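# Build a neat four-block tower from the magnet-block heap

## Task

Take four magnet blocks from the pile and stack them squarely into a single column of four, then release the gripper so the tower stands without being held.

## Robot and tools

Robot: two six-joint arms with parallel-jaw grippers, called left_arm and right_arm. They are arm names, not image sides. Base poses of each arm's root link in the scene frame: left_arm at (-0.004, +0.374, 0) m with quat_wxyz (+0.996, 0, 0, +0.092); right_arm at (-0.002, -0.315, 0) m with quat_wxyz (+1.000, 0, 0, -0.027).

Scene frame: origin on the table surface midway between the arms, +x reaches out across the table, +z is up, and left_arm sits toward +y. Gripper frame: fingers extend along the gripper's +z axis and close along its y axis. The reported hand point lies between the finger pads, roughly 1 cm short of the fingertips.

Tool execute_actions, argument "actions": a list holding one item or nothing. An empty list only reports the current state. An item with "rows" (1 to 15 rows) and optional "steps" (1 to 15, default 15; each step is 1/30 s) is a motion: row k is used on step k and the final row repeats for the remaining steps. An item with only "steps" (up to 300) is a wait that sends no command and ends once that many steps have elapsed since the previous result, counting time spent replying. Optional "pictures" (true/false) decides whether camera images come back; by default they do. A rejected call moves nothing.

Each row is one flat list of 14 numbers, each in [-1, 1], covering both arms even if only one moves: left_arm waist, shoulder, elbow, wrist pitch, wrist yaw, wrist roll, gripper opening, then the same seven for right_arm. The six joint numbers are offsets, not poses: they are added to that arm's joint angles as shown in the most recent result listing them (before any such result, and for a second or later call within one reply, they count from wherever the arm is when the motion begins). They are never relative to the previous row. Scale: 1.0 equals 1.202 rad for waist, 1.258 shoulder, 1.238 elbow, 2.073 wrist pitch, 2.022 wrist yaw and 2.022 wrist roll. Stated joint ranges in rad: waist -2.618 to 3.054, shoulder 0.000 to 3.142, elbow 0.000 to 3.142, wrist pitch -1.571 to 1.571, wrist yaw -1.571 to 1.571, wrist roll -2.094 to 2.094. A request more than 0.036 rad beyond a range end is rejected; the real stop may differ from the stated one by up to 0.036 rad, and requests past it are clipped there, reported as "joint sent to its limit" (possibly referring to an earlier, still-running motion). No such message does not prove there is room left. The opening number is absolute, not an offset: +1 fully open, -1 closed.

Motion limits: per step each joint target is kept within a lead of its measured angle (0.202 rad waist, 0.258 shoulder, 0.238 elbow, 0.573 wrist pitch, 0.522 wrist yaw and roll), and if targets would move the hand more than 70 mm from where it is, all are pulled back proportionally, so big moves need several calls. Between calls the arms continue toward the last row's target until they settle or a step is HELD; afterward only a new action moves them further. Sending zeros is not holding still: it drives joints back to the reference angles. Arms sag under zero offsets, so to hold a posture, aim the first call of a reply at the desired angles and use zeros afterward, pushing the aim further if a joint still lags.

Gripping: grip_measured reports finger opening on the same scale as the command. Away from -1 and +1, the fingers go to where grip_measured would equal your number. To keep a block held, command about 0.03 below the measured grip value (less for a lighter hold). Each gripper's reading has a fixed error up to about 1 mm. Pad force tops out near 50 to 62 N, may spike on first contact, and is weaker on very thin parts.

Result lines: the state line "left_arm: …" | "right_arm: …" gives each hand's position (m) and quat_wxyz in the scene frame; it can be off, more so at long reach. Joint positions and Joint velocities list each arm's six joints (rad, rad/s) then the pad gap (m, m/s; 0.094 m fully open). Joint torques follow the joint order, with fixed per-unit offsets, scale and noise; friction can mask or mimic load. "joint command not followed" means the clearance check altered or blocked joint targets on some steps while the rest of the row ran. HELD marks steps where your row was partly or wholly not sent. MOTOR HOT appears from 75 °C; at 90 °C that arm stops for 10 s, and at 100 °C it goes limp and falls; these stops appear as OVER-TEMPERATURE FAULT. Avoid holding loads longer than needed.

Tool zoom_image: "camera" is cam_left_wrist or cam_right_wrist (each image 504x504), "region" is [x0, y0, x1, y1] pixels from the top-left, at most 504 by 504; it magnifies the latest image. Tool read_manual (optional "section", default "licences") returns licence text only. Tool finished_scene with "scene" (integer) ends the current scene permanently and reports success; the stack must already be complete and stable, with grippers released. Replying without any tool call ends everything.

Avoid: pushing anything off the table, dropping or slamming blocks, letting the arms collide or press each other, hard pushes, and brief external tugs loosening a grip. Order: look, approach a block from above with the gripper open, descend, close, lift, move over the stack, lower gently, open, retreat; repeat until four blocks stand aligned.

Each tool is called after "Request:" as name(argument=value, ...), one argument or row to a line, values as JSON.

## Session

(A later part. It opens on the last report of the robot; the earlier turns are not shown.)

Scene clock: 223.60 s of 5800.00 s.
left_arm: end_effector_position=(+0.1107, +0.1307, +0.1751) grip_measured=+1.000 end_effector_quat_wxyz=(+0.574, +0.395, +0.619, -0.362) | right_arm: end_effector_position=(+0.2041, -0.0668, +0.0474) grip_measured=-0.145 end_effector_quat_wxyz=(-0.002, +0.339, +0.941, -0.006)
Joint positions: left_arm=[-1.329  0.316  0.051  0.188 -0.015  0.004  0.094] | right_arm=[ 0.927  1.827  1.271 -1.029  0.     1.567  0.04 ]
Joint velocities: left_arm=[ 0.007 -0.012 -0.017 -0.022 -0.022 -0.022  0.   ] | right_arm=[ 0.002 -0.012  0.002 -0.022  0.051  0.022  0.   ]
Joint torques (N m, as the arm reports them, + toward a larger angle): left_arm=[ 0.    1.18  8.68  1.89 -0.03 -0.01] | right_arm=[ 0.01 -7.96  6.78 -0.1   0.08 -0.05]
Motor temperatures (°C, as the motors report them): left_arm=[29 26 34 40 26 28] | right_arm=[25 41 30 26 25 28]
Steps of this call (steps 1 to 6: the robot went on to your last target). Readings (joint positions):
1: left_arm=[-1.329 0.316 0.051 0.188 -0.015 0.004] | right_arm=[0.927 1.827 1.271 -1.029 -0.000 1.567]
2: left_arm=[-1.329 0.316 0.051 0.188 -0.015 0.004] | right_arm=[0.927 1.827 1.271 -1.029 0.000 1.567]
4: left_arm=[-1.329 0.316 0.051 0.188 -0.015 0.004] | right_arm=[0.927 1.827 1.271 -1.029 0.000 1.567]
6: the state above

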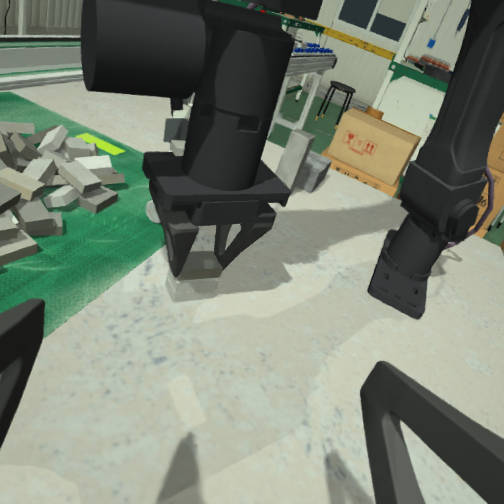

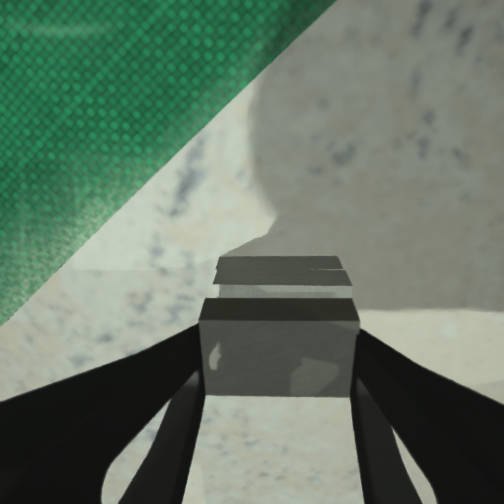

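Request:
execute_actions(
  actions=[
    {"rows":[[0,0,0,0,0,0,1,0,0,0,0,0.009,0,-0.18],[0,0,0,0,0,0,1,0,0.006,0,0,0.009,0,-0.18],[0,0,0,0,0,0,1,0,0.01,0,0,0.009,0,-0.18],[0,0,0,0,0,0,1,0,0.014,0,0,0.009,0,-0.18],[0,0,0,0,0,0,1,0,0.018,0,0,0.009,0,-0.18],[0,0,0,0,0,0,1,0,0.022,0,0,0.009,0,-0.18],[0,0,0,0,0,0,1,0,0.026,0,0,0.009,0,-0.18]],"steps":15},
  ],
)

Request:
zoom_image(
  camera="cam_right_wrist",
  region=[180,230,380,380],
)

Scene clock: 227.77 s of 5800.00 s.
left_arm: end_effector_position=(+0.1107, +0.1307, +0.1751) grip_measured=+1.000 end_effector_quat_wxyz=(+0.574, +0.395, +0.619, -0.362) | right_arm: end_effector_position=(+0.2036, -0.0682, +0.0414) grip_measured=-0.145 end_effector_quat_wxyz=(-0.004, +0.339, +0.940, -0.016)
Joint positions: left_arm=[-1.329  0.316  0.051  0.188 -0.015  0.004  0.094] | right_arm=[ 0.927  1.846  1.271 -1.029  0.003  1.567  0.04 ]
Joint velocities: left_arm=[ 0.012  0.007 -0.017 -0.022  0.007 -0.095  0.   ] | right_arm=[-0.002 -0.002  0.007  0.022 -0.051  0.007 -0.   ]
Joint torques (N m, as the arm reports them, + toward a larger angle): left_arm=[ 0.01  1.34  8.69  1.88  0.   -0.03] | right_arm=[ 0.1  -7.11  6.48 -0.28  0.13 -0.01]
Motor temperatures (°C, as the motors report them): left_arm=[29 26 34 40 26 28] | right_arm=[25 40 30 26 25 28]
Steps of this call (steps 1 to 15: the robot went on to your last target; steps 16 to 90: nothing new was sent; then 0.67 s passed at rest; steps 91 to 105: all 15 steps of this action). Readings (joint positions):
91: left_arm=[-1.329 0.316 0.051 0.188 -0.015 0.004] | right_arm=[0.927 1.827 1.271 -1.028 0.001 1.567]
92: left_arm=[-1.329 0.316 0.051 0.188 -0.015 0.004] | right_arm=[0.927 1.827 1.271 -1.028 0.001 1.567]
94: left_arm=[-1.329 0.316 0.051 0.188 -0.015 0.004] | right_arm=[0.927 1.828 1.271 -1.028 0.002 1.567]
98: left_arm=[-1.329 0.316 0.051 0.188 -0.015 0.004] | right_arm=[0.927 1.845 1.271 -1.028 0.003 1.567]
105: the state above

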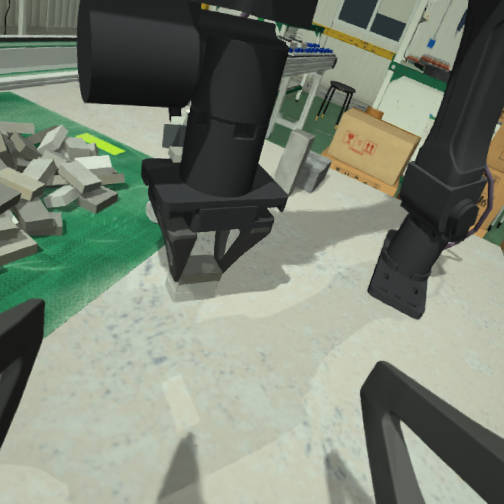

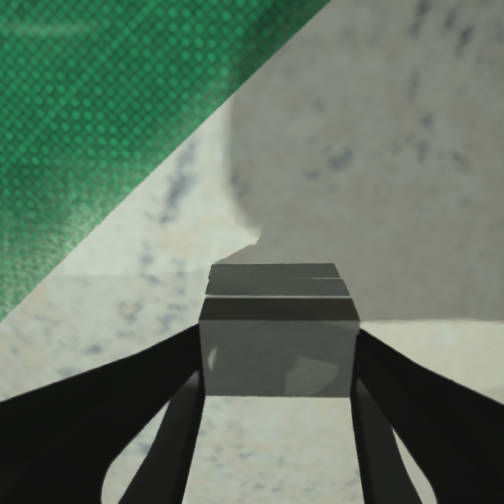

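Region (180, 230, 380, 380) of cam_right_wrist's 504x504 image, scaled by 2.520, with more detail than that image has; it fills the top 378 rows of this view, and the rest is white.

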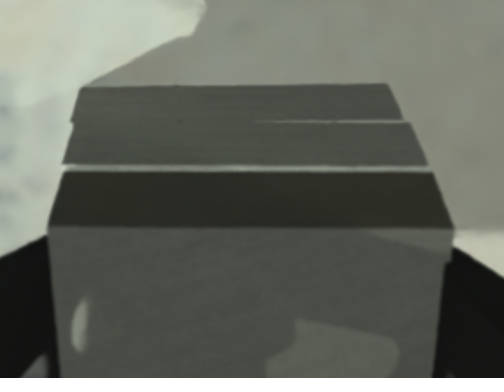

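Request:
execute_actions(
  actions=[
    {"rows":[[0,0,0,0,0,0,1,0,0,0,0,0,0,-0.14],[0,0,0,0,0,0,1,0,0,0,0,0,0,-0.1],[0,0,0,0,0,0,1,0,0,0,0,0,0,0],[0,0,0,0,0,0,1,0,0,0,0,0,0,0.1],[0,0,0,0,0,0,1,0,0,0,0,0,0,0.15],[0,0,0,0,0,0,1,0,-0.015,0.015,-0.01,0,0,0.15],[0,0,0,0,0,0,1,0,-0.03,0.03,-0.03,0,0,0.15],[0,0,0,0,0,0,1,0,-0.045,0.045,-0.05,0,0,0.15],[0,0,0,0,0,0,1,0,-0.06,0.06,-0.07,0,0,0.15],[0,0,0,0,0,0,1,0,-0.07,0.08,-0.085,0,0,0.15],[0,0,0,0,0,0,1,0,-0.08,0.1,-0.1,0,0,0.15],[0,0,0,0,0,0,1,0,-0.08,0.12,-0.11,0,0,0.15],[0,0,0,0,0,0,1,0,-0.08,0.14,-0.12,0,0,0.15]],"steps":15},
  ],
  pictures=false,
)

Request:
execute_actions(
  actions=[
    {"steps":6},
  ],
)

Scene clock: 234.73 s of 5800.00 s.
left_arm: end_effector_position=(+0.1107, +0.1307, +0.1751) grip_measured=+1.000 end_effector_quat_wxyz=(+0.574, +0.395, +0.619, -0.362) | right_arm: end_effector_position=(+0.2058, -0.0647, +0.1006) grip_measured=+0.148 end_effector_quat_wxyz=(+0.004, +0.339, +0.941, +0.010)
Joint positions: left_arm=[-1.329  0.316  0.051  0.188 -0.015  0.004  0.094] | right_arm=[ 0.927  1.761  1.406 -1.195 -0.     1.567  0.054]
Joint velocities: left_arm=[-0.012 -0.007 -0.017  0.051  0.066 -0.007  0.   ] | right_arm=[-0.017 -0.276  0.486 -0.286 -0.139 -0.037  0.   ]
Joint torques (N m, as the arm reports them, + toward a larger angle): left_arm=[-0.12  1.34  8.71  1.87  0.01 -0.01] | right_arm=[ 0.   -7.69  7.8  -0.63  0.02 -0.02]
Motor temperatures (°C, as the motors report them): left_arm=[29 26 34 40 26 28] | right_arm=[25 39 30 26 25 28]
Steps of this call (steps 1 to 15: the robot went on to your last target; steps 16 to 90: nothing new was sent; then 3.47 s passed at rest; steps 91 to 105: all 15 steps of this action). Readings (joint positions):
91: left_arm=[-1.329 0.316 0.051 0.188 -0.015 0.004] | right_arm=[0.927 1.846 1.271 -1.029 0.003 1.567]
92: left_arm=[-1.329 0.316 0.051 0.188 -0.015 0.004] | right_arm=[0.927 1.846 1.271 -1.029 0.003 1.567]
94: left_arm=[-1.329 0.316 0.051 0.188 -0.015 0.004] | right_arm=[0.927 1.846 1.271 -1.029 0.002 1.567]
98: left_arm=[-1.329 0.316 0.051 0.188 -0.015 0.004] | right_arm=[0.927 1.841 1.273 -1.044 0.001 1.567]
105: the state above

Scene clock: 234.93 s of 5800.00 s.
left_arm: end_effector_position=(+0.1107, +0.1307, +0.1751) grip_measured=+1.000 end_effector_quat_wxyz=(+0.574, +0.395, +0.619, -0.362) | right_arm: end_effector_position=(+0.2028, -0.0683, +0.1101) grip_measured=+0.148 end_effector_quat_wxyz=(+0.002, +0.339, +0.941, +0.007)
Joint positions: left_arm=[-1.329  0.316  0.051  0.188 -0.015  0.004  0.094] | right_arm=[ 0.927  1.746  1.427 -1.237 -0.     1.567  0.054]
Joint velocities: left_arm=[ 0.007 -0.007 -0.012 -0.022 -0.007 -0.022  0.   ] | right_arm=[ 0.007 -0.007 -0.002 -0.154 -0.007  0.037  0.001]
Joint torques (N m, as the arm reports them, + toward a larger angle): left_arm=[-0.09  1.19  8.76  1.86 -0.01 -0.01] | right_arm=[-0.01 -7.6   8.44 -0.31  0.02 -0.02]
Motor temperatures (°C, as the motors report them): left_arm=[29 26 34 40 26 28] | right_arm=[25 39 30 26 25 28]
Steps of this call (steps 1 to 6: the robot went on to your last target). Readings (joint positions):
1: left_arm=[-1.329 0.316 0.051 0.188 -0.015 0.004] | right_arm=[0.927 1.753 1.419 -1.202 -0.000 1.567]
2: left_arm=[-1.329 0.316 0.051 0.188 -0.015 0.004] | right_arm=[0.927 1.748 1.425 -1.209 -0.000 1.567]
4: left_arm=[-1.329 0.316 0.051 0.188 -0.015 0.004] | right_arm=[0.927 1.746 1.427 -1.224 -0.000 1.567]
6: the state above

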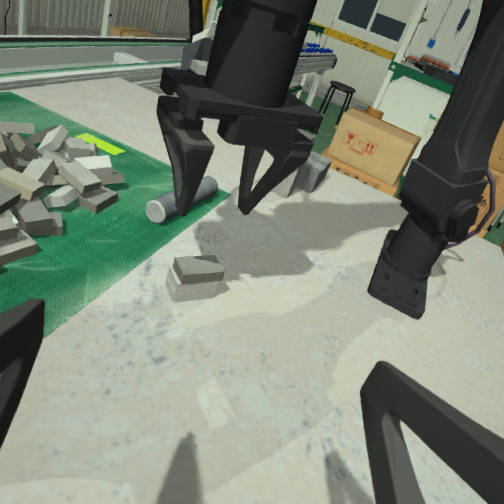

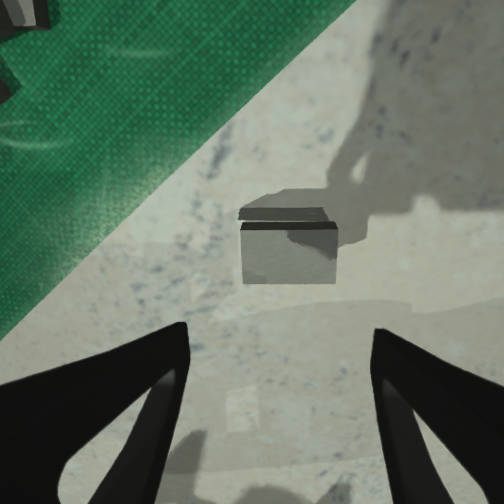

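Request:
execute_actions(
  actions=[
    {"rows":[[0,0,0,0,0,0,1,-0.02,0.015,0.04,-0.02,0,-0.07,0],[0,0,0,0,0,0,1,-0.05,0.04,0.08,-0.03,0,-0.14,0],[0,0,0,0,0,0,1,-0.08,0.065,0.12,-0.04,0,-0.21,0],[0,0,0,0,0,0,1,-0.11,0.09,0.16,-0.05,0,-0.28,0],[0,0,0,0,0,0,1,-0.14,0.12,0.2,-0.06,0,-0.35,0],[0,0,0,0,0,0,1,-0.17,0.15,0.24,-0.07,0,-0.42,0],[0,0,0,0,0,0,1,-0.2,0.18,0.28,-0.08,0,-0.49,0],[0,0,0,0,0,0,1,-0.23,0.21,0.32,-0.085,0,-0.56,0],[0,0,0,0,0,0,1,-0.26,0.24,0.36,-0.085,0,-0.63,0],[0,0,0,0,0,0,1,-0.29,0.27,0.4,-0.085,0,-0.7,0],[0,0,0,0,0,0,1,-0.32,0.295,0.44,-0.085,0,-0.77,0],[0,0,0,0,0,0,1,-0.35,0.32,0.48,-0.085,0,-0.84,0],[0,0,0,0,0,0,1,-0.375,0.345,0.51,-0.085,0,-0.91,0],[0,0,0,0,0,0,1,-0.395,0.365,0.535,-0.085,0,-0.985,0],[0,0,0,0,0,0,1,-0.405,0.38,0.535,-0.085,0,-0.985,0]],"steps":15},
  ],
  pictures=false,
)

Request:
execute_actions(
  actions=[
    {"steps":22},
  ],
)

Scene clock: 240.03 s of 5800.00 s.
left_arm: end_effector_position=(+0.1107, +0.1307, +0.1751) grip_measured=+1.000 end_effector_quat_wxyz=(+0.574, +0.395, +0.619, -0.362) | right_arm: end_effector_position=(+0.3929, -0.1339, +0.1072) grip_measured=+0.002 end_effector_quat_wxyz=(+0.020, -0.083, +0.996, +0.012)
Joint positions: left_arm=[-1.329  0.316  0.051  0.188 -0.015  0.004  0.094] | right_arm=[ 0.477  2.185  2.029 -1.368 -0.01   0.258  0.047]
Joint velocities: left_arm=[ 0.002 -0.027 -0.012 -0.007  0.051  0.007  0.   ] | right_arm=[-0.862  0.662  0.701 -0.037  0.066 -2.762  0.   ]
Joint torques (N m, as the arm reports them, + toward a larger angle): left_arm=[-0.07  1.24  8.76  1.86  0.03 -0.01] | right_arm=[  1.36 -11.67   8.54  -0.56   0.    -0.03]
Motor temperatures (°C, as the motors report them): left_arm=[29 26 34 40 26 28] | right_arm=[25 39 31 26 25 28]
Steps of this call (steps 1 to 30: the robot went on to your last target; steps 31 to 90: nothing new was sent; then 1.60 s passed at rest; steps 91 to 105: all 15 steps of this action). Readings (joint positions):
91: left_arm=[-1.329 0.316 0.051 0.188 -0.015 0.004] | right_arm=[0.926 1.748 1.429 -1.257 -0.002 1.545]
92: left_arm=[-1.329 0.316 0.051 0.188 -0.015 0.004] | right_arm=[0.919 1.756 1.442 -1.268 -0.005 1.499]
94: left_arm=[-1.329 0.316 0.051 0.188 -0.015 0.004] | right_arm=[0.882 1.800 1.511 -1.299 -0.012 1.353]
98: left_arm=[-1.329 0.316 0.051 0.188 -0.015 0.004] | right_arm=[0.737 1.938 1.718 -1.339 -0.015 0.960]
105: the state above

Scene clock: 240.77 s of 5800.00 s.
left_arm: end_effector_position=(+0.1107, +0.1307, +0.1751) grip_measured=+1.000 end_effector_quat_wxyz=(+0.574, +0.395, +0.619, -0.362) | right_arm: end_effector_position=(+0.3976, -0.1532, +0.0932) grip_measured=+0.002 end_effector_quat_wxyz=(-0.004, -0.389, +0.921, -0.002)
Joint positions: left_arm=[-1.329  0.316  0.051  0.188 -0.015  0.004  0.094] | right_arm=[ 0.437  2.232  2.05  -1.397  0.005 -0.414  0.047]
Joint velocities: left_arm=[-0.002  0.012  0.012 -0.037 -0.066 -0.007  0.   ] | right_arm=[ 0.002  0.002 -0.002 -0.007  0.037 -0.095 -0.   ]
Joint torques (N m, as the arm reports them, + toward a larger angle): left_arm=[-0.12  1.18  8.7   1.88 -0.01 -0.02] | right_arm=[  0.34 -12.15  10.19  -0.35  -0.12  -0.03]
Motor temperatures (°C, as the motors report them): left_arm=[29 26 34 40 26 28] | right_arm=[25 39 31 26 25 28]
Steps of this call (steps 1 to 22: the robot went on to your last target). Readings (joint positions):
1: left_arm=[-1.329 0.316 0.051 0.188 -0.015 0.004] | right_arm=[0.450 2.204 2.045 -1.368 -0.006 0.158]
2: left_arm=[-1.329 0.316 0.051 0.188 -0.015 0.004] | right_arm=[0.430 2.216 2.049 -1.368 -0.002 0.059]
4: left_arm=[-1.329 0.316 0.051 0.188 -0.015 0.004] | right_arm=[0.410 2.229 2.050 -1.376 0.004 -0.112]
8: left_arm=[-1.329 0.316 0.051 0.188 -0.015 0.004] | right_arm=[0.422 2.232 2.050 -1.390 0.006 -0.294]
22: the state above

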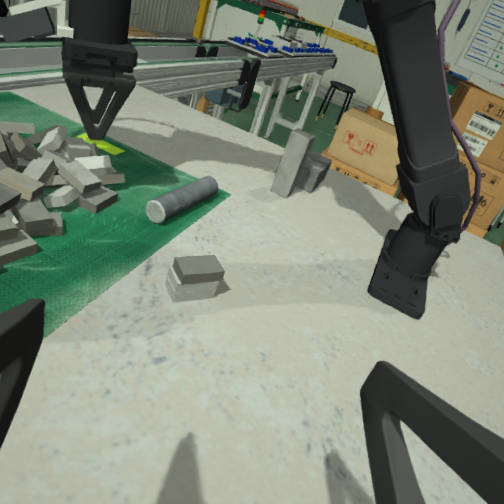

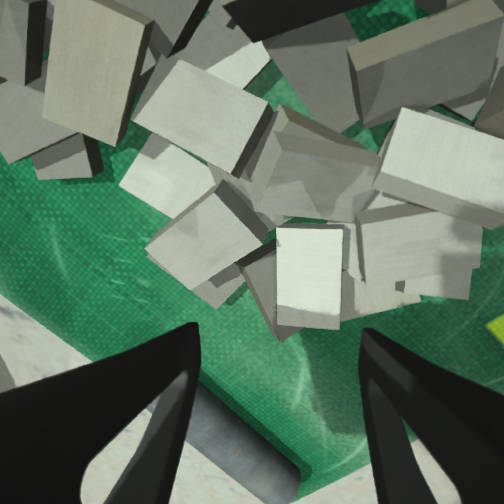

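Request:
execute_actions(
  actions=[
    {"rows":[[0,0,0,0,0,0,1,-0.012,-0.02,-0.015,0.01,0,0.015,-0.05],[0,0,0,0,0,0,1,-0.024,-0.028,-0.03,0.02,0,0.015,-0.1],[0,0,0,0,0,0,1,-0.036,-0.035,-0.045,0.03,0,0.015,-0.15],[0,0,0,0,0,0,1,-0.036,-0.035,-0.06,0.04,0,0.015,-0.2],[0,0,0,0,0,0,1,-0.036,-0.035,-0.075,0.05,0,0.015,-0.25],[0,0,0,0,0,0,1,-0.036,-0.035,-0.09,0.06,0,0.015,-0.25],[0,0,0,0,0,0,1,-0.036,-0.035,-0.105,0.07,0,0.015,-0.25],[0,0,0,0,0,0,1,-0.036,-0.035,-0.12,0.082,0,0.015,-0.25],[0,0,0,0,0,0,1,-0.036,-0.035,-0.132,0.082,0,0.015,-0.25],[0,0,0,0,0,0,1,-0.036,-0.035,-0.143,0.082,0,0.015,-0.25]],"steps":15},
  ],
  pictures=false,
)

Request:
execute_actions(
  actions=[
    {"steps":8},
  ],
)

Scene clock: 247.43 s of 5800.00 s.
left_arm: end_effector_position=(+0.1107, +0.1307, +0.1751) grip_measured=+1.000 end_effector_quat_wxyz=(+0.574, +0.395, +0.619, -0.362) | right_arm: end_effector_position=(+0.3974, -0.1730, +0.0647) grip_measured=-0.248 end_effector_quat_wxyz=(-0.005, -0.358, +0.934, -0.003)
Joint positions: left_arm=[-1.329  0.316  0.051  0.188 -0.015  0.004  0.094] | right_arm=[ 0.395  2.2    1.886 -1.266  0.006 -0.39   0.035]
Joint velocities: left_arm=[-0.007  0.017  0.012  0.022  0.007  0.037  0.   ] | right_arm=[-0.002 -0.007 -0.012  0.183  0.007  0.007 -0.   ]
Joint torques (N m, as the arm reports them, + toward a larger angle): left_arm=[ 0.01  1.22  8.73  1.86  0.   -0.02] | right_arm=[  0.   -12.64   5.93   0.    -0.04   0.1 ]
Motor temperatures (°C, as the motors report them): left_arm=[29 26 34 41 26 28] | right_arm=[25 41 32 26 25 28]
Steps of this call (steps 1 to 30: the robot went on to your last target; steps 31 to 90: nothing new was sent; then 3.17 s passed at rest; steps 91 to 105: all 15 steps of this action). Readings (joint positions):
91: left_arm=[-1.329 0.316 0.051 0.188 -0.015 0.004] | right_arm=[0.437 2.232 2.050 -1.398 0.005 -0.414]
92: left_arm=[-1.329 0.316 0.051 0.188 -0.015 0.004] | right_arm=[0.436 2.230 2.046 -1.393 0.005 -0.409]
94: left_arm=[-1.329 0.316 0.051 0.188 -0.015 0.004] | right_arm=[0.427 2.218 2.023 -1.373 0.005 -0.403]
98: left_arm=[-1.329 0.316 0.051 0.188 -0.015 0.004] | right_arm=[0.401 2.201 1.957 -1.317 0.005 -0.394]
105: the state above

Scene clock: 247.70 s of 5800.00 s.
left_arm: end_effector_position=(+0.1107, +0.1307, +0.1751) grip_measured=+1.000 end_effector_quat_wxyz=(+0.574, +0.395, +0.619, -0.362) | right_arm: end_effector_position=(+0.4015, -0.1716, +0.0647) grip_measured=-0.248 end_effector_quat_wxyz=(+0.004, -0.357, +0.934, -0.003)
Joint positions: left_arm=[-1.329  0.316  0.051  0.188 -0.015  0.004  0.094] | right_arm=[ 0.395  2.2    1.886 -1.249  0.006 -0.39   0.035]
Joint velocities: left_arm=[-0.002 -0.007  0.002  0.095 -0.051 -0.095  0.   ] | right_arm=[-0.012  0.002 -0.002 -0.051  0.007  0.007 -0.   ]
Joint torques (N m, as the arm reports them, + toward a larger angle): left_arm=[-0.04  1.3   8.77  1.85  0.01 -0.01] | right_arm=[ -0.06 -12.59   6.09   0.01  -0.02   0.04]
Motor temperatures (°C, as the motors report them): left_arm=[29 26 34 41 26 28] | right_arm=[25 41 32 26 25 28]
Steps of this call (steps 1 to 8: the robot went on to your last target). Readings (joint positions):
1: left_arm=[-1.329 0.316 0.051 0.188 -0.015 0.004] | right_arm=[0.395 2.200 1.886 -1.261 0.006 -0.390]
2: left_arm=[-1.329 0.316 0.051 0.188 -0.015 0.004] | right_arm=[0.395 2.200 1.886 -1.258 0.006 -0.390]
4: left_arm=[-1.329 0.316 0.051 0.188 -0.015 0.004] | right_arm=[0.395 2.200 1.886 -1.253 0.006 -0.390]
8: the state above

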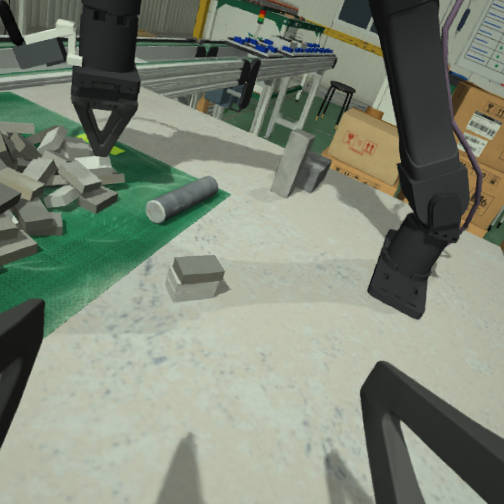

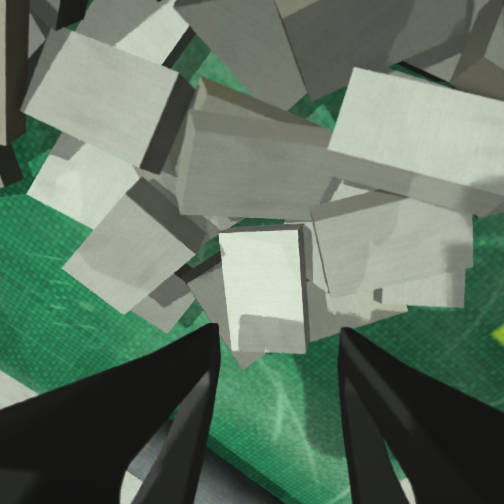

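Request:
execute_actions(
  actions=[
    {"rows":[[0,0,0,0,0,0,1,0.01,0,0,0,0,-0.02,-0.25],[0,0,0,0,0,0,1,0.017,0,0,0,0,-0.033,-0.25],[0,0,0,0,0,0,1,0.017,0.006,0,0,0,-0.033,-0.25],[0,0,0,0,0,0,1,0.017,0.012,0,0,0,-0.033,-0.25],[0,0,0,0,0,0,1,0.017,0.018,0,0,0,-0.033,-0.25],[0,0,0,0,0,0,1,0.017,0.024,0,0,0,-0.033,-0.25],[0,0,0,0,0,0,1,0.017,0.03,0,0,0,-0.033,-0.25],[0,0,0,0,0,0,1,0.017,0.036,0,0,0,-0.033,-0.25]],"steps":15},
  ],
)

Scene clock: 251.57 s of 5800.00 s.
left_arm: end_effector_position=(+0.1107, +0.1307, +0.1751) grip_measured=+1.000 end_effector_quat_wxyz=(+0.574, +0.395, +0.619, -0.362) | right_arm: end_effector_position=(+0.3975, -0.1674, +0.0459) grip_measured=-0.248 end_effector_quat_wxyz=(-0.018, -0.390, +0.921, -0.002)
Joint positions: left_arm=[-1.329  0.316  0.051  0.188 -0.015  0.004  0.094] | right_arm=[ 0.407  2.247  1.886 -1.246  0.006 -0.447  0.035]
Joint velocities: left_arm=[ 0.002 -0.007 -0.012 -0.051  0.007  0.037  0.   ] | right_arm=[ 0.002  0.007 -0.012 -0.007 -0.022  0.007  0.   ]
Joint torques (N m, as the arm reports them, + toward a larger angle): left_arm=[-0.08  1.24  8.75  1.84  0.01  0.01] | right_arm=[  0.53 -11.77   7.    -0.3   -0.05  -0.06]
Motor temperatures (°C, as the motors report them): left_arm=[29 26 34 41 26 28] | right_arm=[25 41 31 26 25 28]
Steps of this call (steps 1 to 30: the robot went on to your last target; steps 31 to 90: nothing new was sent; then 0.37 s passed at rest; steps 91 to 105: all 15 steps of this action). Readings (joint positions):
91: left_arm=[-1.329 0.316 0.051 0.188 -0.015 0.004] | right_arm=[0.395 2.200 1.886 -1.246 0.006 -0.395]
92: left_arm=[-1.329 0.316 0.051 0.188 -0.015 0.004] | right_arm=[0.395 2.200 1.886 -1.246 0.006 -0.405]
94: left_arm=[-1.329 0.316 0.051 0.188 -0.015 0.004] | right_arm=[0.398 2.200 1.886 -1.246 0.006 -0.421]
98: left_arm=[-1.329 0.316 0.051 0.188 -0.015 0.004] | right_arm=[0.406 2.216 1.886 -1.246 0.006 -0.439]
105: the state above

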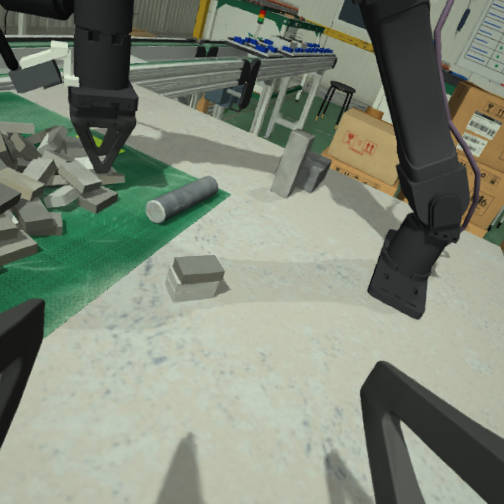

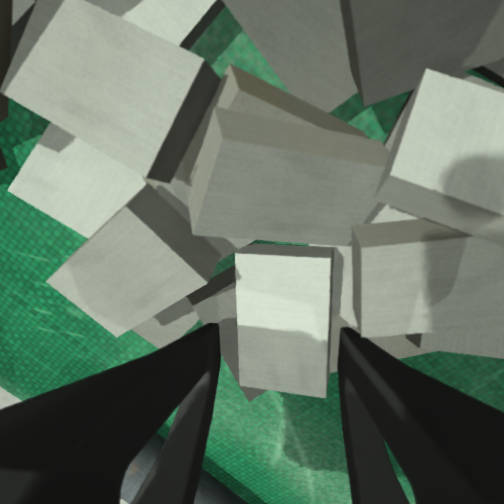

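Request:
execute_actions(
  actions=[
    {"rows":[[0,0,0,0,0,0,1,0,0.006,0,0,0,0.01,-0.28],[0,0,0,0,0,0,1,0,0.011,0,0,0,0.015,-0.3],[0,0,0,0,0,0,1,0,0.016,0,0,0,0.015,-0.3],[0,0,0,0,0,0,1,0,0.02,0,0,0,0.015,-0.3],[0,0,0,0,0,0,1,0,0.02,0,0,0,0.015,-0.3],[0,0,0,0,0,0,1,0,0.02,0,0,0,0.015,-0.3],[0,0,0,0,0,0,1,0,0.02,0,0,0,0.015,-0.3],[0,0,0,0,0,0,1,0,0.02,0,0,0,0.015,-0.3],[0,0,0,0,0,0,1,0,0.02,0,0,0,0.015,-0.34],[0,0,0,0,0,0,1,0,0.015,0,0,0,0.015,-0.38],[0,0,0,0,0,0,1,0,0.01,0,0,0,0.015,-0.42],[0,0,0,0,0,0,1,0,0.01,0,0,0,0.015,-0.45],[0,0,0,0,0,0,1,0,0.01,0,0,0,0.015,-0.48],[0,0,0,0,0,0,1,0,0.01,0,0,0,0.015,-0.51]],"steps":15},
  ],
  pictures=false,
)

Request:
execute_actions(
  actions=[
    {"steps":5},
  ],
)

Scene clock: 256.70 s of 5800.00 s.
left_arm: end_effector_position=(+0.1107, +0.1307, +0.1751) grip_measured=+1.000 end_effector_quat_wxyz=(+0.574, +0.395, +0.619, -0.362) | right_arm: end_effector_position=(+0.3968, -0.1690, +0.0415) grip_measured=-0.477 end_effector_quat_wxyz=(-0.025, -0.379, +0.925, -0.006)
Joint positions: left_arm=[-1.329  0.316  0.051  0.188 -0.015  0.004  0.094] | right_arm=[ 0.407  2.258  1.886 -1.247  0.013 -0.423  0.025]
Joint velocities: left_arm=[-0.017  0.007 -0.007 -0.037 -0.095 -0.066  0.   ] | right_arm=[ 0.007  0.002 -0.012 -0.037 -0.037 -0.022  0.001]
Joint torques (N m, as the arm reports them, + toward a larger angle): left_arm=[-0.15  1.32  8.63  1.85  0.03 -0.01] | right_arm=[ -0.02 -11.74   6.87  -0.26  -0.07   0.02]
Motor temperatures (°C, as the motors report them): left_arm=[29 26 34 41 26 28] | right_arm=[25 42 31 26 25 28]
Steps of this call (steps 1 to 15: the robot went on to your last target; steps 16 to 90: nothing new was sent; then 1.63 s passed at rest; steps 91 to 105: all 15 steps of this action). Readings (joint positions):
91: left_arm=[-1.329 0.316 0.051 0.188 -0.015 0.004] | right_arm=[0.407 2.247 1.886 -1.246 0.006 -0.447]
92: left_arm=[-1.329 0.316 0.051 0.188 -0.015 0.004] | right_arm=[0.407 2.247 1.886 -1.246 0.006 -0.442]
94: left_arm=[-1.329 0.316 0.051 0.188 -0.015 0.004] | right_arm=[0.407 2.250 1.886 -1.246 0.006 -0.435]
98: left_arm=[-1.329 0.316 0.051 0.188 -0.015 0.004] | right_arm=[0.407 2.258 1.886 -1.247 0.006 -0.427]
105: the state above

Scene clock: 256.87 s of 5800.00 s.
left_arm: end_effector_position=(+0.1107, +0.1307, +0.1751) grip_measured=+1.000 end_effector_quat_wxyz=(+0.574, +0.395, +0.619, -0.362) | right_arm: end_effector_position=(+0.3968, -0.1690, +0.0415) grip_measured=-0.477 end_effector_quat_wxyz=(-0.025, -0.379, +0.925, -0.006)
Joint positions: left_arm=[-1.329  0.316  0.051  0.188 -0.015  0.004  0.094] | right_arm=[ 0.407  2.258  1.886 -1.247  0.013 -0.423  0.025]
Joint velocities: left_arm=[-0.012 -0.007 -0.002 -0.022  0.022  0.007  0.   ] | right_arm=[ 0.002  0.007 -0.012 -0.037 -0.022  0.095 -0.001]
Joint torques (N m, as the arm reports them, + toward a larger angle): left_arm=[-0.06  1.18  8.85  1.86  0.01  0.02] | right_arm=[  0.15 -11.69   6.84  -0.27  -0.03   0.04]
Motor temperatures (°C, as the motors report them): left_arm=[29 26 34 41 26 28] | right_arm=[25 42 31 26 25 28]
Steps of this call (steps 1 to 5: the robot went on to your last target). Readings (joint positions):
1: left_arm=[-1.329 0.316 0.051 0.188 -0.015 0.004] | right_arm=[0.407 2.258 1.886 -1.247 0.013 -0.423]
2: left_arm=[-1.329 0.316 0.051 0.188 -0.015 0.004] | right_arm=[0.407 2.258 1.886 -1.247 0.013 -0.423]
4: left_arm=[-1.329 0.316 0.051 0.188 -0.015 0.004] | right_arm=[0.407 2.258 1.886 -1.247 0.013 -0.423]
5: the state above

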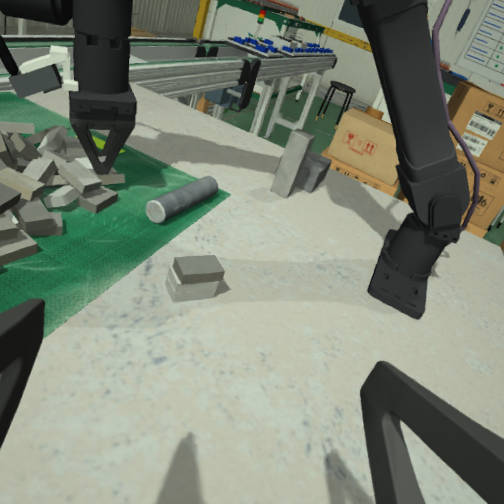

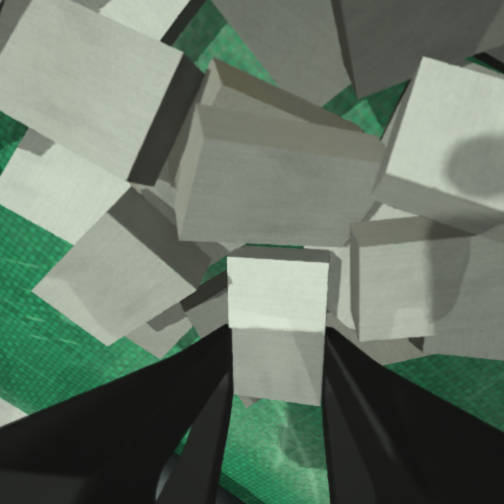

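Request:
execute_actions(
  actions=[
    {"rows":[[0,0,0,0,0,0,1,0,-0.03,0,0,0,0,-0.515],[0,0,0,0,0,0,1,0,-0.04,0,0,0,0,-0.515],[0,0,0,0,0,0,1,0,-0.055,0,0,0,0,-0.515],[0,0,0,0,0,0,1,0,-0.07,0,-0.01,0,0,-0.515],[0,0,0,0,0,0,1,0,-0.085,0,-0.02,0,0,-0.515],[0,0,0,0,0,0,1,0,-0.1,0,-0.03,0,0,-0.515],[0,0,0,0,0,0,1,0,-0.115,0,-0.04,0,0,-0.515],[0,0,0,0,0,0,1,0,-0.13,0,-0.05,0,0,-0.515],[0,0,0,0,0,0,1,0,-0.145,0,-0.05,0,0,-0.515],[0,0,0,0,0,0,1,0,-0.16,0,-0.05,0,0,-0.515]],"steps":15},
  ],
)

Scene clock: 261.93 s of 5800.00 s.
left_arm: end_effector_position=(+0.1107, +0.1307, +0.1751) grip_measured=+1.000 end_effector_quat_wxyz=(+0.574, +0.395, +0.619, -0.362) | right_arm: end_effector_position=(+0.3855, -0.1732, +0.1228) grip_measured=-0.477 end_effector_quat_wxyz=(+0.038, -0.378, +0.925, -0.008)
Joint positions: left_arm=[-1.329  0.316  0.051  0.188 -0.015  0.004  0.094] | right_arm=[ 0.407  2.054  1.886 -1.326  0.013 -0.423  0.025]
Joint velocities: left_arm=[-0.002 -0.017 -0.007  0.007 -0.051  0.007  0.   ] | right_arm=[-0.027 -0.007  0.002 -0.095  0.037  0.037  0.001]
Joint torques (N m, as the arm reports them, + toward a larger angle): left_arm=[-0.07  1.29  8.71  1.84  0.01 -0.04] | right_arm=[  0.   -10.31   7.2   -0.15  -0.01  -0.01]
Motor temperatures (°C, as the motors report them): left_arm=[29 26 34 41 26 28] | right_arm=[25 42 31 26 25 28]
Steps of this call (steps 1 to 15: the robot went on to your last target; steps 16 to 90: nothing new was sent; then 1.57 s passed at rest; steps 91 to 105: all 15 steps of this action). Readings (joint positions):
91: left_arm=[-1.329 0.316 0.051 0.188 -0.015 0.004] | right_arm=[0.407 2.257 1.886 -1.247 0.013 -0.423]
92: left_arm=[-1.329 0.316 0.051 0.188 -0.015 0.004] | right_arm=[0.407 2.254 1.886 -1.247 0.013 -0.423]
94: left_arm=[-1.329 0.316 0.051 0.188 -0.015 0.004] | right_arm=[0.407 2.240 1.886 -1.248 0.013 -0.423]
98: left_arm=[-1.329 0.316 0.051 0.188 -0.015 0.004] | right_arm=[0.407 2.168 1.886 -1.277 0.013 -0.423]
105: the state above

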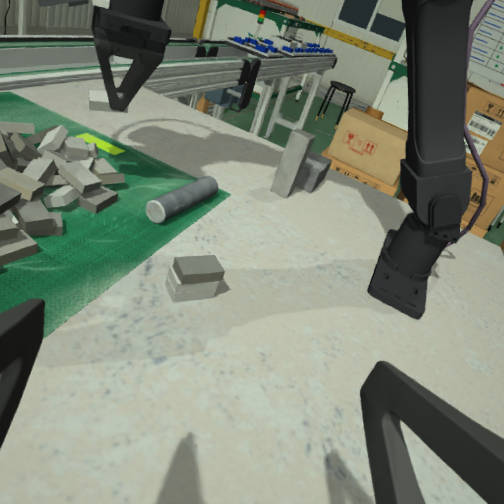

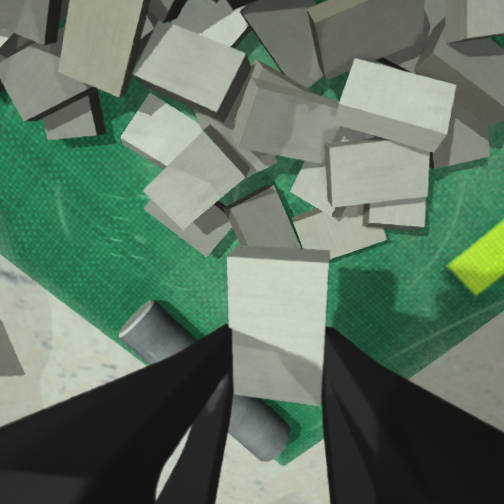

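Request:
execute_actions(
  actions=[
    {"rows":[[0,0,0,0,0,0,1,0.02,-0.025,-0.03,0.01,-0.006,0.015,-0.515],[0,0,0,0,0,0,1,0.045,-0.05,-0.07,0.025,-0.006,0.03,-0.515],[0,0,0,0,0,0,1,0.075,-0.075,-0.11,0.04,-0.006,0.045,-0.515],[0,0,0,0,0,0,1,0.105,-0.1,-0.15,0.055,-0.006,0.06,-0.515],[0,0,0,0,0,0,1,0.14,-0.125,-0.19,0.07,-0.006,0.075,-0.515],[0,0,0,0,0,0,1,0.175,-0.15,-0.23,0.085,-0.006,0.09,-0.515],[0,0,0,0,0,0,1,0.21,-0.175,-0.27,0.1,-0.006,0.105,-0.515],[0,0,0,0,0,0,1,0.245,-0.2,-0.31,0.115,-0.006,0.12,-0.515],[0,0,0,0,0,0,1,0.28,-0.225,-0.35,0.13,-0.006,0.135,-0.515],[0,0,0,0,0,0,1,0.315,-0.25,-0.39,0.145,-0.006,0.15,-0.515],[0,0,0,0,0,0,1,0.345,-0.275,-0.43,0.16,-0.006,0.165,-0.515],[0,0,0,0,0,0,1,0.37,-0.3,-0.47,0.17,-0.006,0.18,-0.515],[0,0,0,0,0,0,1,0.39,-0.32,-0.51,0.182,-0.006,0.195,-0.515],[0,0,0,0,0,0,1,0.41,-0.339,-0.55,0.182,-0.006,0.21,-0.515],[0,0,0,0,0,0,1,0.422,-0.339,-0.585,0.182,-0.006,0.21,-0.515]],"steps":15},
  ],
  pictures=false,
)

Request:
execute_actions(
  actions=[
    {"steps":18},
  ],
)

Scene clock: 268.40 s of 5800.00 s.
left_arm: end_effector_position=(+0.1107, +0.1307, +0.1751) grip_measured=+1.000 end_effector_quat_wxyz=(+0.574, +0.395, +0.619, -0.362) | right_arm: end_effector_position=(+0.2127, -0.0653, +0.0939) grip_measured=-0.477 end_effector_quat_wxyz=(+0.066, -0.459, +0.886, +0.030)
Joint positions: left_arm=[-1.329  0.316  0.051  0.188 -0.015  0.004  0.094] | right_arm=[ 0.906  1.666  1.26  -1.02  -0.008 -0.102  0.025]
Joint velocities: left_arm=[ 0.022  0.007 -0.002  0.022  0.051  0.022  0.   ] | right_arm=[ 0.574 -0.696 -1.267  0.403 -0.125  0.681  0.   ]
Joint torques (N m, as the arm reports them, + toward a larger angle): left_arm=[-0.02  1.3   8.71  1.87  0.01 -0.02] | right_arm=[-2.09 -6.76  5.66  0.17  0.17  0.13]
Motor temperatures (°C, as the motors report them): left_arm=[29 26 35 41 26 28] | right_arm=[25 42 31 26 25 28]
Steps of this call (steps 1 to 30: the robot went on to your last target; steps 31 to 90: nothing new was sent; then 2.97 s passed at rest; steps 91 to 105: all 15 steps of this action). Readings (joint positions):
91: left_arm=[-1.329 0.316 0.051 0.188 -0.015 0.004] | right_arm=[0.408 2.055 1.882 -1.334 0.013 -0.419]
92: left_arm=[-1.329 0.316 0.051 0.188 -0.015 0.004] | right_arm=[0.413 2.047 1.865 -1.319 0.014 -0.410]
94: left_arm=[-1.329 0.316 0.051 0.188 -0.015 0.004] | right_arm=[0.440 2.006 1.791 -1.279 0.017 -0.378]
98: left_arm=[-1.329 0.316 0.051 0.188 -0.015 0.004] | right_arm=[0.599 1.884 1.596 -1.194 0.020 -0.288]
105: the state above

Scene clock: 269.00 s of 5800.00 s.
left_arm: end_effector_position=(+0.1107, +0.1307, +0.1751) grip_measured=+1.000 end_effector_quat_wxyz=(+0.574, +0.395, +0.619, -0.362) | right_arm: end_effector_position=(+0.1986, -0.0734, +0.0761) grip_measured=-0.477 end_effector_quat_wxyz=(+0.054, -0.424, +0.904, +0.028)
Joint positions: left_arm=[-1.329  0.316  0.051  0.188 -0.015  0.004  0.094] | right_arm=[ 0.924  1.643  1.165 -0.971 -0.006 -0.006  0.025]
Joint velocities: left_arm=[-0.012  0.002  0.002  0.007  0.051 -0.022  0.   ] | right_arm=[ 0.012  0.007  0.012  0.007 -0.051 -0.022  0.   ]
Joint torques (N m, as the arm reports them, + toward a larger angle): left_arm=[-0.01  1.24  8.68  1.87 -0.01 -0.02] | right_arm=[-0.73 -8.12  6.72  0.2   0.04  0.01]
Motor temperatures (°C, as the motors report them): left_arm=[29 26 35 41 26 28] | right_arm=[25 42 31 26 25 28]
Steps of this call (steps 1 to 18: the robot went on to your last target). Readings (joint positions):
1: left_arm=[-1.329 0.316 0.051 0.188 -0.015 0.004] | right_arm=[0.921 1.649 1.224 -1.014 -0.010 -0.083]
2: left_arm=[-1.329 0.316 0.051 0.188 -0.015 0.004] | right_arm=[0.927 1.643 1.198 -1.014 -0.012 -0.068]
4: left_arm=[-1.329 0.316 0.051 0.188 -0.015 0.004] | right_arm=[0.925 1.643 1.171 -1.010 -0.010 -0.045]
8: left_arm=[-1.329 0.316 0.051 0.188 -0.015 0.004] | right_arm=[0.924 1.643 1.165 -0.991 -0.007 -0.021]
18: the state above

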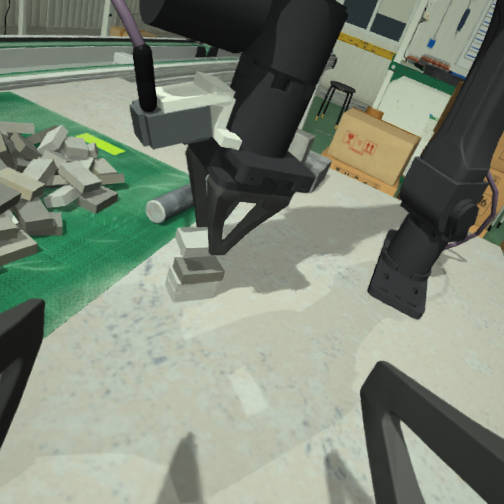

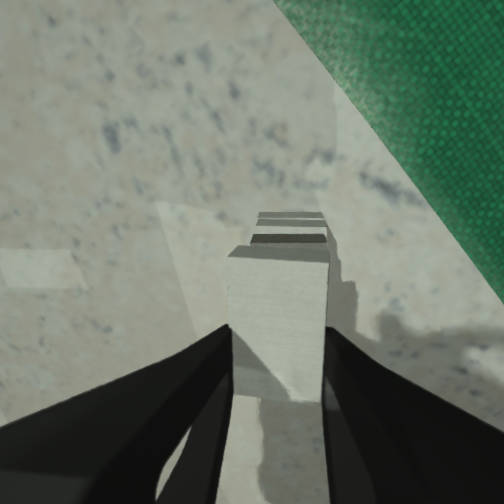

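Request:
execute_actions(
  actions=[
    {"rows":[[0,0,0,0,0,0,1,0,0.006,0,0,0.01,0,-0.515],[0,0,0,0,0,0,1,0,0.012,0,0,0.015,0,-0.515],[0,0,0,0,0,0,1,0,0.018,0,0,0.015,0,-0.515],[0,0,0,0,0,0,1,0,0.024,0,0,0.015,0,-0.515],[0,0,0,0,0,0,1,0,0.03,0,0,0.015,0,-0.515],[0,0,0,0,0,0,1,0,0.036,0,0,0.015,0,-0.515],[0,0,0,0,0,0,1,0,0.04,0,0,0.015,0,-0.515]],"steps":15},
  ],
)

Request:
zoom_image(
  camera="cam_left_wrist",
  region=[140,220,280,320],
)

Scene clock: 272.33 s of 5800.00 s.
left_arm: end_effector_position=(+0.1107, +0.1307, +0.1751) grip_measured=+1.000 end_effector_quat_wxyz=(+0.574, +0.395, +0.619, -0.362) | right_arm: end_effector_position=(+0.2002, -0.0777, +0.0613) grip_measured=-0.477 end_effector_quat_wxyz=(+0.037, -0.423, +0.905, +0.008)
Joint positions: left_arm=[-1.329  0.316  0.051  0.188 -0.015  0.004  0.094] | right_arm=[ 0.924  1.693  1.165 -0.97   0.016 -0.005  0.025]
Joint velocities: left_arm=[-0.007 -0.002 -0.012  0.007  0.007  0.022  0.   ] | right_arm=[-0.002  0.012  0.002 -0.022  0.051  0.007 -0.   ]
Joint torques (N m, as the arm reports them, + toward a larger angle): left_arm=[-0.05  1.19  8.71  1.84  0.01  0.  ] | right_arm=[-0.04 -6.97  7.11 -0.08  0.05 -0.03]
Motor temperatures (°C, as the motors report them): left_arm=[29 26 35 41 26 28] | right_arm=[25 41 31 26 25 28]
Steps of this call (steps 1 to 15: the robot went on to your last target; steps 16 to 85: nothing new was sent; steps 86 to 100: all 15 steps of this action). Readings (joint positions):
86: left_arm=[-1.329 0.316 0.051 0.188 -0.015 0.004] | right_arm=[0.924 1.643 1.165 -0.970 -0.004 -0.005]
87: left_arm=[-1.329 0.316 0.051 0.188 -0.015 0.004] | right_arm=[0.924 1.643 1.165 -0.970 -0.000 -0.005]
89: left_arm=[-1.329 0.316 0.051 0.188 -0.015 0.004] | right_arm=[0.924 1.650 1.165 -0.970 0.007 -0.005]
93: left_arm=[-1.329 0.316 0.051 0.188 -0.015 0.004] | right_arm=[0.924 1.681 1.165 -0.970 0.013 -0.005]
100: the state above

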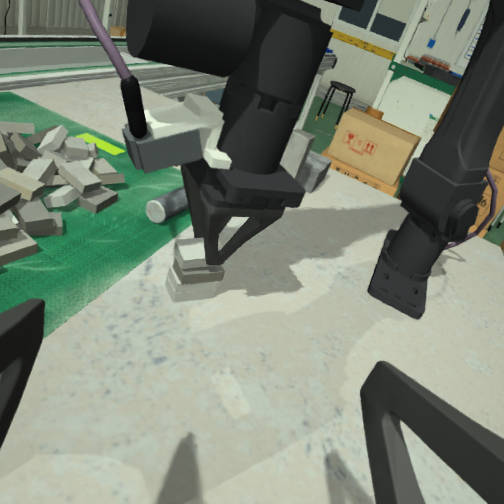

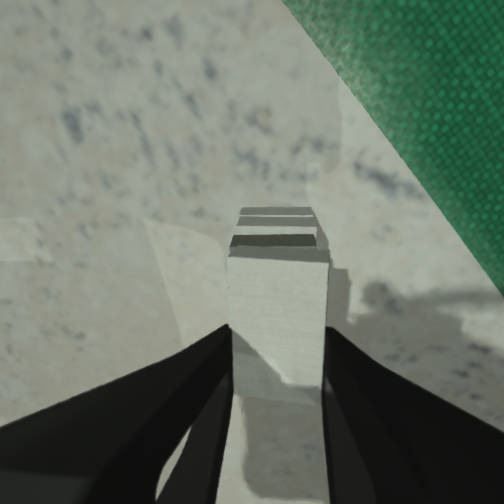

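Region (140, 220, 280, 320) of cam_left_wrist's 504x504 image, scaled by 3.600, with more detail than that image has; it fills the top 360 rows of this view, and the rest is white.

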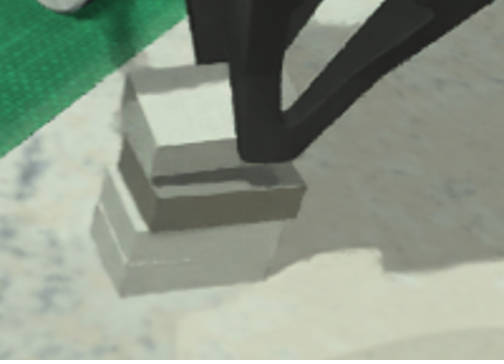

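Request:
execute_actions(
  actions=[
    {"rows":[[0,0,0,0,0,0,1,0,0,0,0.01,-0.009,0,-0.515],[0,0,0,0,0,0,1,0,0,0,0.012,-0.009,0,-0.515],[0,0,0,0,0,0,1,0,0.006,0,0.012,-0.009,0,-0.515],[0,0,0,0,0,0,1,0,0.01,0,0.012,-0.009,0,-0.515],[0,0,0,0,0,0,1,0,0.014,0,0.012,-0.009,0,-0.515],[0,0,0,0,0,0,1,0,0.018,0,0.012,-0.009,0,-0.515],[0,0,0,0,0,0,1,0,0.022,0,0.012,-0.009,0,-0.515],[0,0,0,0,0,0,1,0,0.026,0,0.012,-0.009,0,-0.515]],"steps":15},
  ],
)

Scene clock: 275.77 s of 5800.00 s.
left_arm: end_effector_position=(+0.1107, +0.1307, +0.1751) grip_measured=+1.000 end_effector_quat_wxyz=(+0.574, +0.395, +0.619, -0.362) | right_arm: end_effector_position=(+0.1984, -0.0761, +0.0552) grip_measured=-0.477 end_effector_quat_wxyz=(+0.027, -0.424, +0.905, +0.011)
Joint positions: left_arm=[-1.329  0.316  0.051  0.188 -0.015  0.004  0.094] | right_arm=[ 0.924  1.714  1.165 -0.964  0.003 -0.005  0.025]
Joint velocities: left_arm=[-0.017 -0.007 -0.017  0.037  0.037 -0.007  0.   ] | right_arm=[-0.012  0.002 -0.027 -0.007 -0.037  0.051  0.   ]
Joint torques (N m, as the arm reports them, + toward a larger angle): left_arm=[-0.02  1.24  8.81  1.9  -0.01 -0.01] | right_arm=[-0.02 -6.16  6.99  0.07 -0.06 -0.02]
Motor temperatures (°C, as the motors report them): left_arm=[29 26 35 41 26 28] | right_arm=[25 41 31 26 25 28]
Steps of this call (steps 1 to 15: the robot went on to your last target; steps 16 to 88: nothing new was sent; steps 89 to 103: all 15 steps of this action). Readings (joint positions):
89: left_arm=[-1.329 0.316 0.051 0.188 -0.015 0.004] | right_arm=[0.924 1.693 1.165 -0.969 0.016 -0.005]
90: left_arm=[-1.329 0.316 0.051 0.188 -0.015 0.004] | right_arm=[0.924 1.693 1.165 -0.969 0.013 -0.005]
92: left_arm=[-1.329 0.316 0.051 0.188 -0.015 0.004] | right_arm=[0.924 1.693 1.165 -0.967 0.009 -0.005]
96: left_arm=[-1.329 0.316 0.051 0.188 -0.015 0.004] | right_arm=[0.924 1.707 1.165 -0.965 0.006 -0.005]
103: the state above

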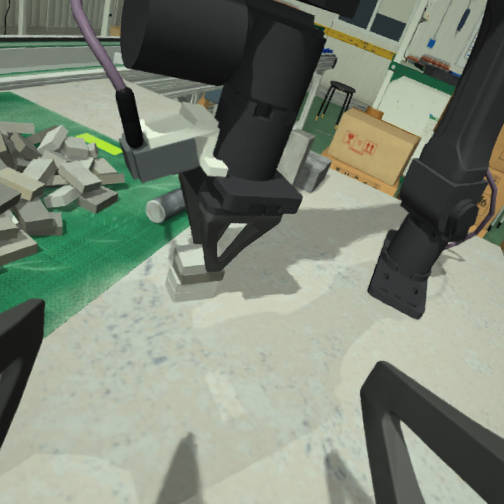

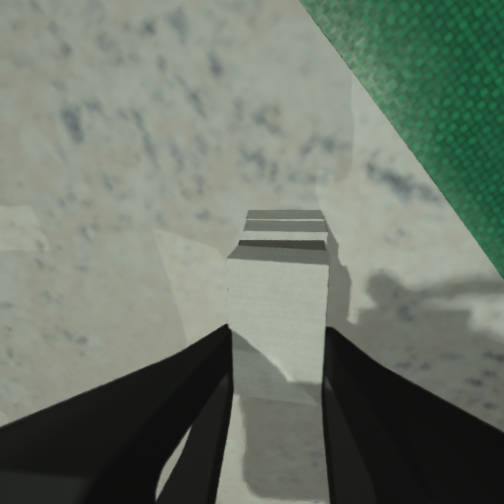

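Request:
execute_actions(
  actions=[
    {"rows":[[0,0,0,0,0,0,1,0,0,0,0,0,0,-0.48],[0,0,0,0,0,0,1,0,0,0,0,0,0,-0.46],[0,0,0,0,0,0,1,0,0,0,0,0,0,-0.42],[0,0,0,0,0,0,1,0,0,0,0,0,0,-0.3],[0,0,0,0,0,0,1,0,0,0,0,0,0,-0.15],[0,0,0,0,0,0,1,0,0.01,0,0.01,0.006,0,-0.15],[0,0,0,0,0,0,1,0,0.02,0,0.015,0.006,0,-0.15],[0,0,0,0,0,0,1,0,0.03,0,0.02,0.006,0,-0.15],[0,0,0,0,0,0,1,0,0.04,0,0.025,0.006,0,-0.15],[0,0,0,0,0,0,1,0,0.05,0,0.03,0.006,0,-0.15],[0,0,0,0,0,0,1,0,0.06,0,0.035,0.006,0,-0.15],[0,0,0,0,0,0,1,0,0.07,0,0.035,0.006,0,-0.15],[0,0,0,0,0,0,1,0,0.08,0,0.035,0.006,0,-0.15],[0,0,0,0,0,0,1,0,0.087,0,0.035,0.006,0,-0.15],[0,0,0,0,0,0,1,0,0.092,0,0.035,0.006,0,-0.15]],"steps":15},
  ],
  pictures=false,
)

Request:
execute_actions(
  actions=[
    {"steps":10},
  ],
)

Scene clock: 281.93 s of 5800.00 s.
left_arm: end_effector_position=(+0.1107, +0.1307, +0.1751) grip_measured=+1.000 end_effector_quat_wxyz=(+0.574, +0.395, +0.619, -0.362) | right_arm: end_effector_position=(+0.2012, -0.0741, +0.0273) grip_measured=-0.152 end_effector_quat_wxyz=(+0.004, -0.424, +0.906, -0.003)
Joint positions: left_arm=[-1.329  0.316  0.051  0.188 -0.015  0.004  0.094] | right_arm=[ 0.924  1.81   1.165 -0.921  0.008 -0.005  0.04 ]
Joint velocities: left_arm=[ 0.007  0.022 -0.002  0.022  0.022  0.022  0.   ] | right_arm=[-0.002  0.349  0.002  0.125 -0.022  0.051  0.001]
Joint torques (N m, as the arm reports them, + toward a larger angle): left_arm=[-0.1   1.13  8.75  1.87 -0.01  0.  ] | right_arm=[-0.01 -7.87  6.58  0.    0.   -0.01]
Motor temperatures (°C, as the motors report them): left_arm=[29 26 35 42 26 28] | right_arm=[25 40 31 27 25 28]
Steps of this call (steps 1 to 15: the robot went on to your last target; steps 16 to 90: nothing new was sent; then 2.67 s passed at rest; steps 91 to 105: all 15 steps of this action). Readings (joint positions):
91: left_arm=[-1.329 0.316 0.051 0.188 -0.015 0.004] | right_arm=[0.924 1.714 1.165 -0.964 0.003 -0.005]
92: left_arm=[-1.329 0.316 0.051 0.188 -0.015 0.004] | right_arm=[0.924 1.714 1.165 -0.964 0.003 -0.005]
94: left_arm=[-1.329 0.316 0.051 0.188 -0.015 0.004] | right_arm=[0.924 1.714 1.165 -0.964 0.003 -0.005]
98: left_arm=[-1.329 0.316 0.051 0.188 -0.015 0.004] | right_arm=[0.924 1.721 1.165 -0.959 0.006 -0.005]
105: the state above

Scene clock: 282.27 s of 5800.00 s.
left_arm: end_effector_position=(+0.1107, +0.1307, +0.1751) grip_measured=+1.000 end_effector_quat_wxyz=(+0.574, +0.395, +0.619, -0.362) | right_arm: end_effector_position=(+0.2016, -0.0738, +0.0214) grip_measured=-0.152 end_effector_quat_wxyz=(-0.001, -0.424, +0.906, -0.005)
Joint positions: left_arm=[-1.329  0.316  0.051  0.188 -0.015  0.004  0.094] | right_arm=[ 0.924  1.83   1.165 -0.911  0.008 -0.005  0.04 ]
Joint velocities: left_arm=[ 0.012  0.002  0.002 -0.007 -0.022  0.022  0.   ] | right_arm=[-0.002 -0.007 -0.007  0.007  0.066  0.022  0.002]
Joint torques (N m, as the arm reports them, + toward a larger angle): left_arm=[-0.05  1.21  8.67  1.84 -0.02  0.01] | right_arm=[-0.02 -7.94  6.43 -0.03  0.05 -0.02]
Motor temperatures (°C, as the motors report them): left_arm=[29 26 35 42 26 28] | right_arm=[25 40 31 27 25 28]
Steps of this call (steps 1 to 10: the robot went on to your last target). Readings (joint positions):
1: left_arm=[-1.329 0.316 0.051 0.188 -0.015 0.004] | right_arm=[0.924 1.820 1.165 -0.919 0.008 -0.005]
2: left_arm=[-1.329 0.316 0.051 0.188 -0.015 0.004] | right_arm=[0.924 1.827 1.165 -0.917 0.008 -0.005]
4: left_arm=[-1.329 0.316 0.051 0.188 -0.015 0.004] | right_arm=[0.924 1.830 1.165 -0.915 0.008 -0.005]
8: left_arm=[-1.329 0.316 0.051 0.188 -0.015 0.004] | right_arm=[0.924 1.830 1.165 -0.912 0.008 -0.005]
10: the state above

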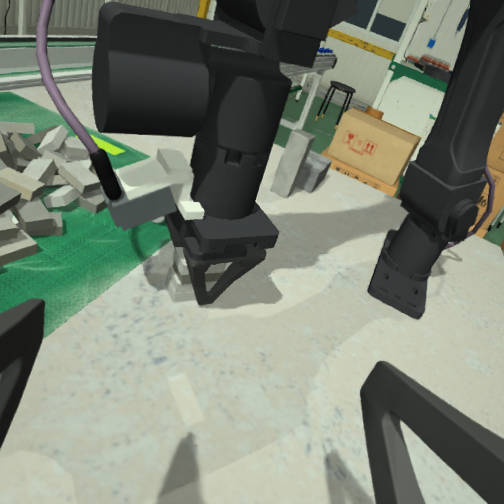

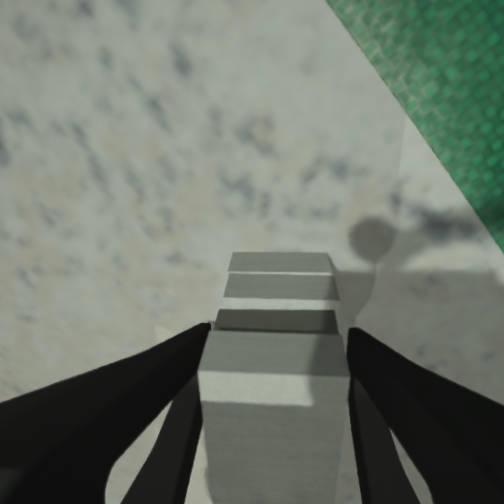

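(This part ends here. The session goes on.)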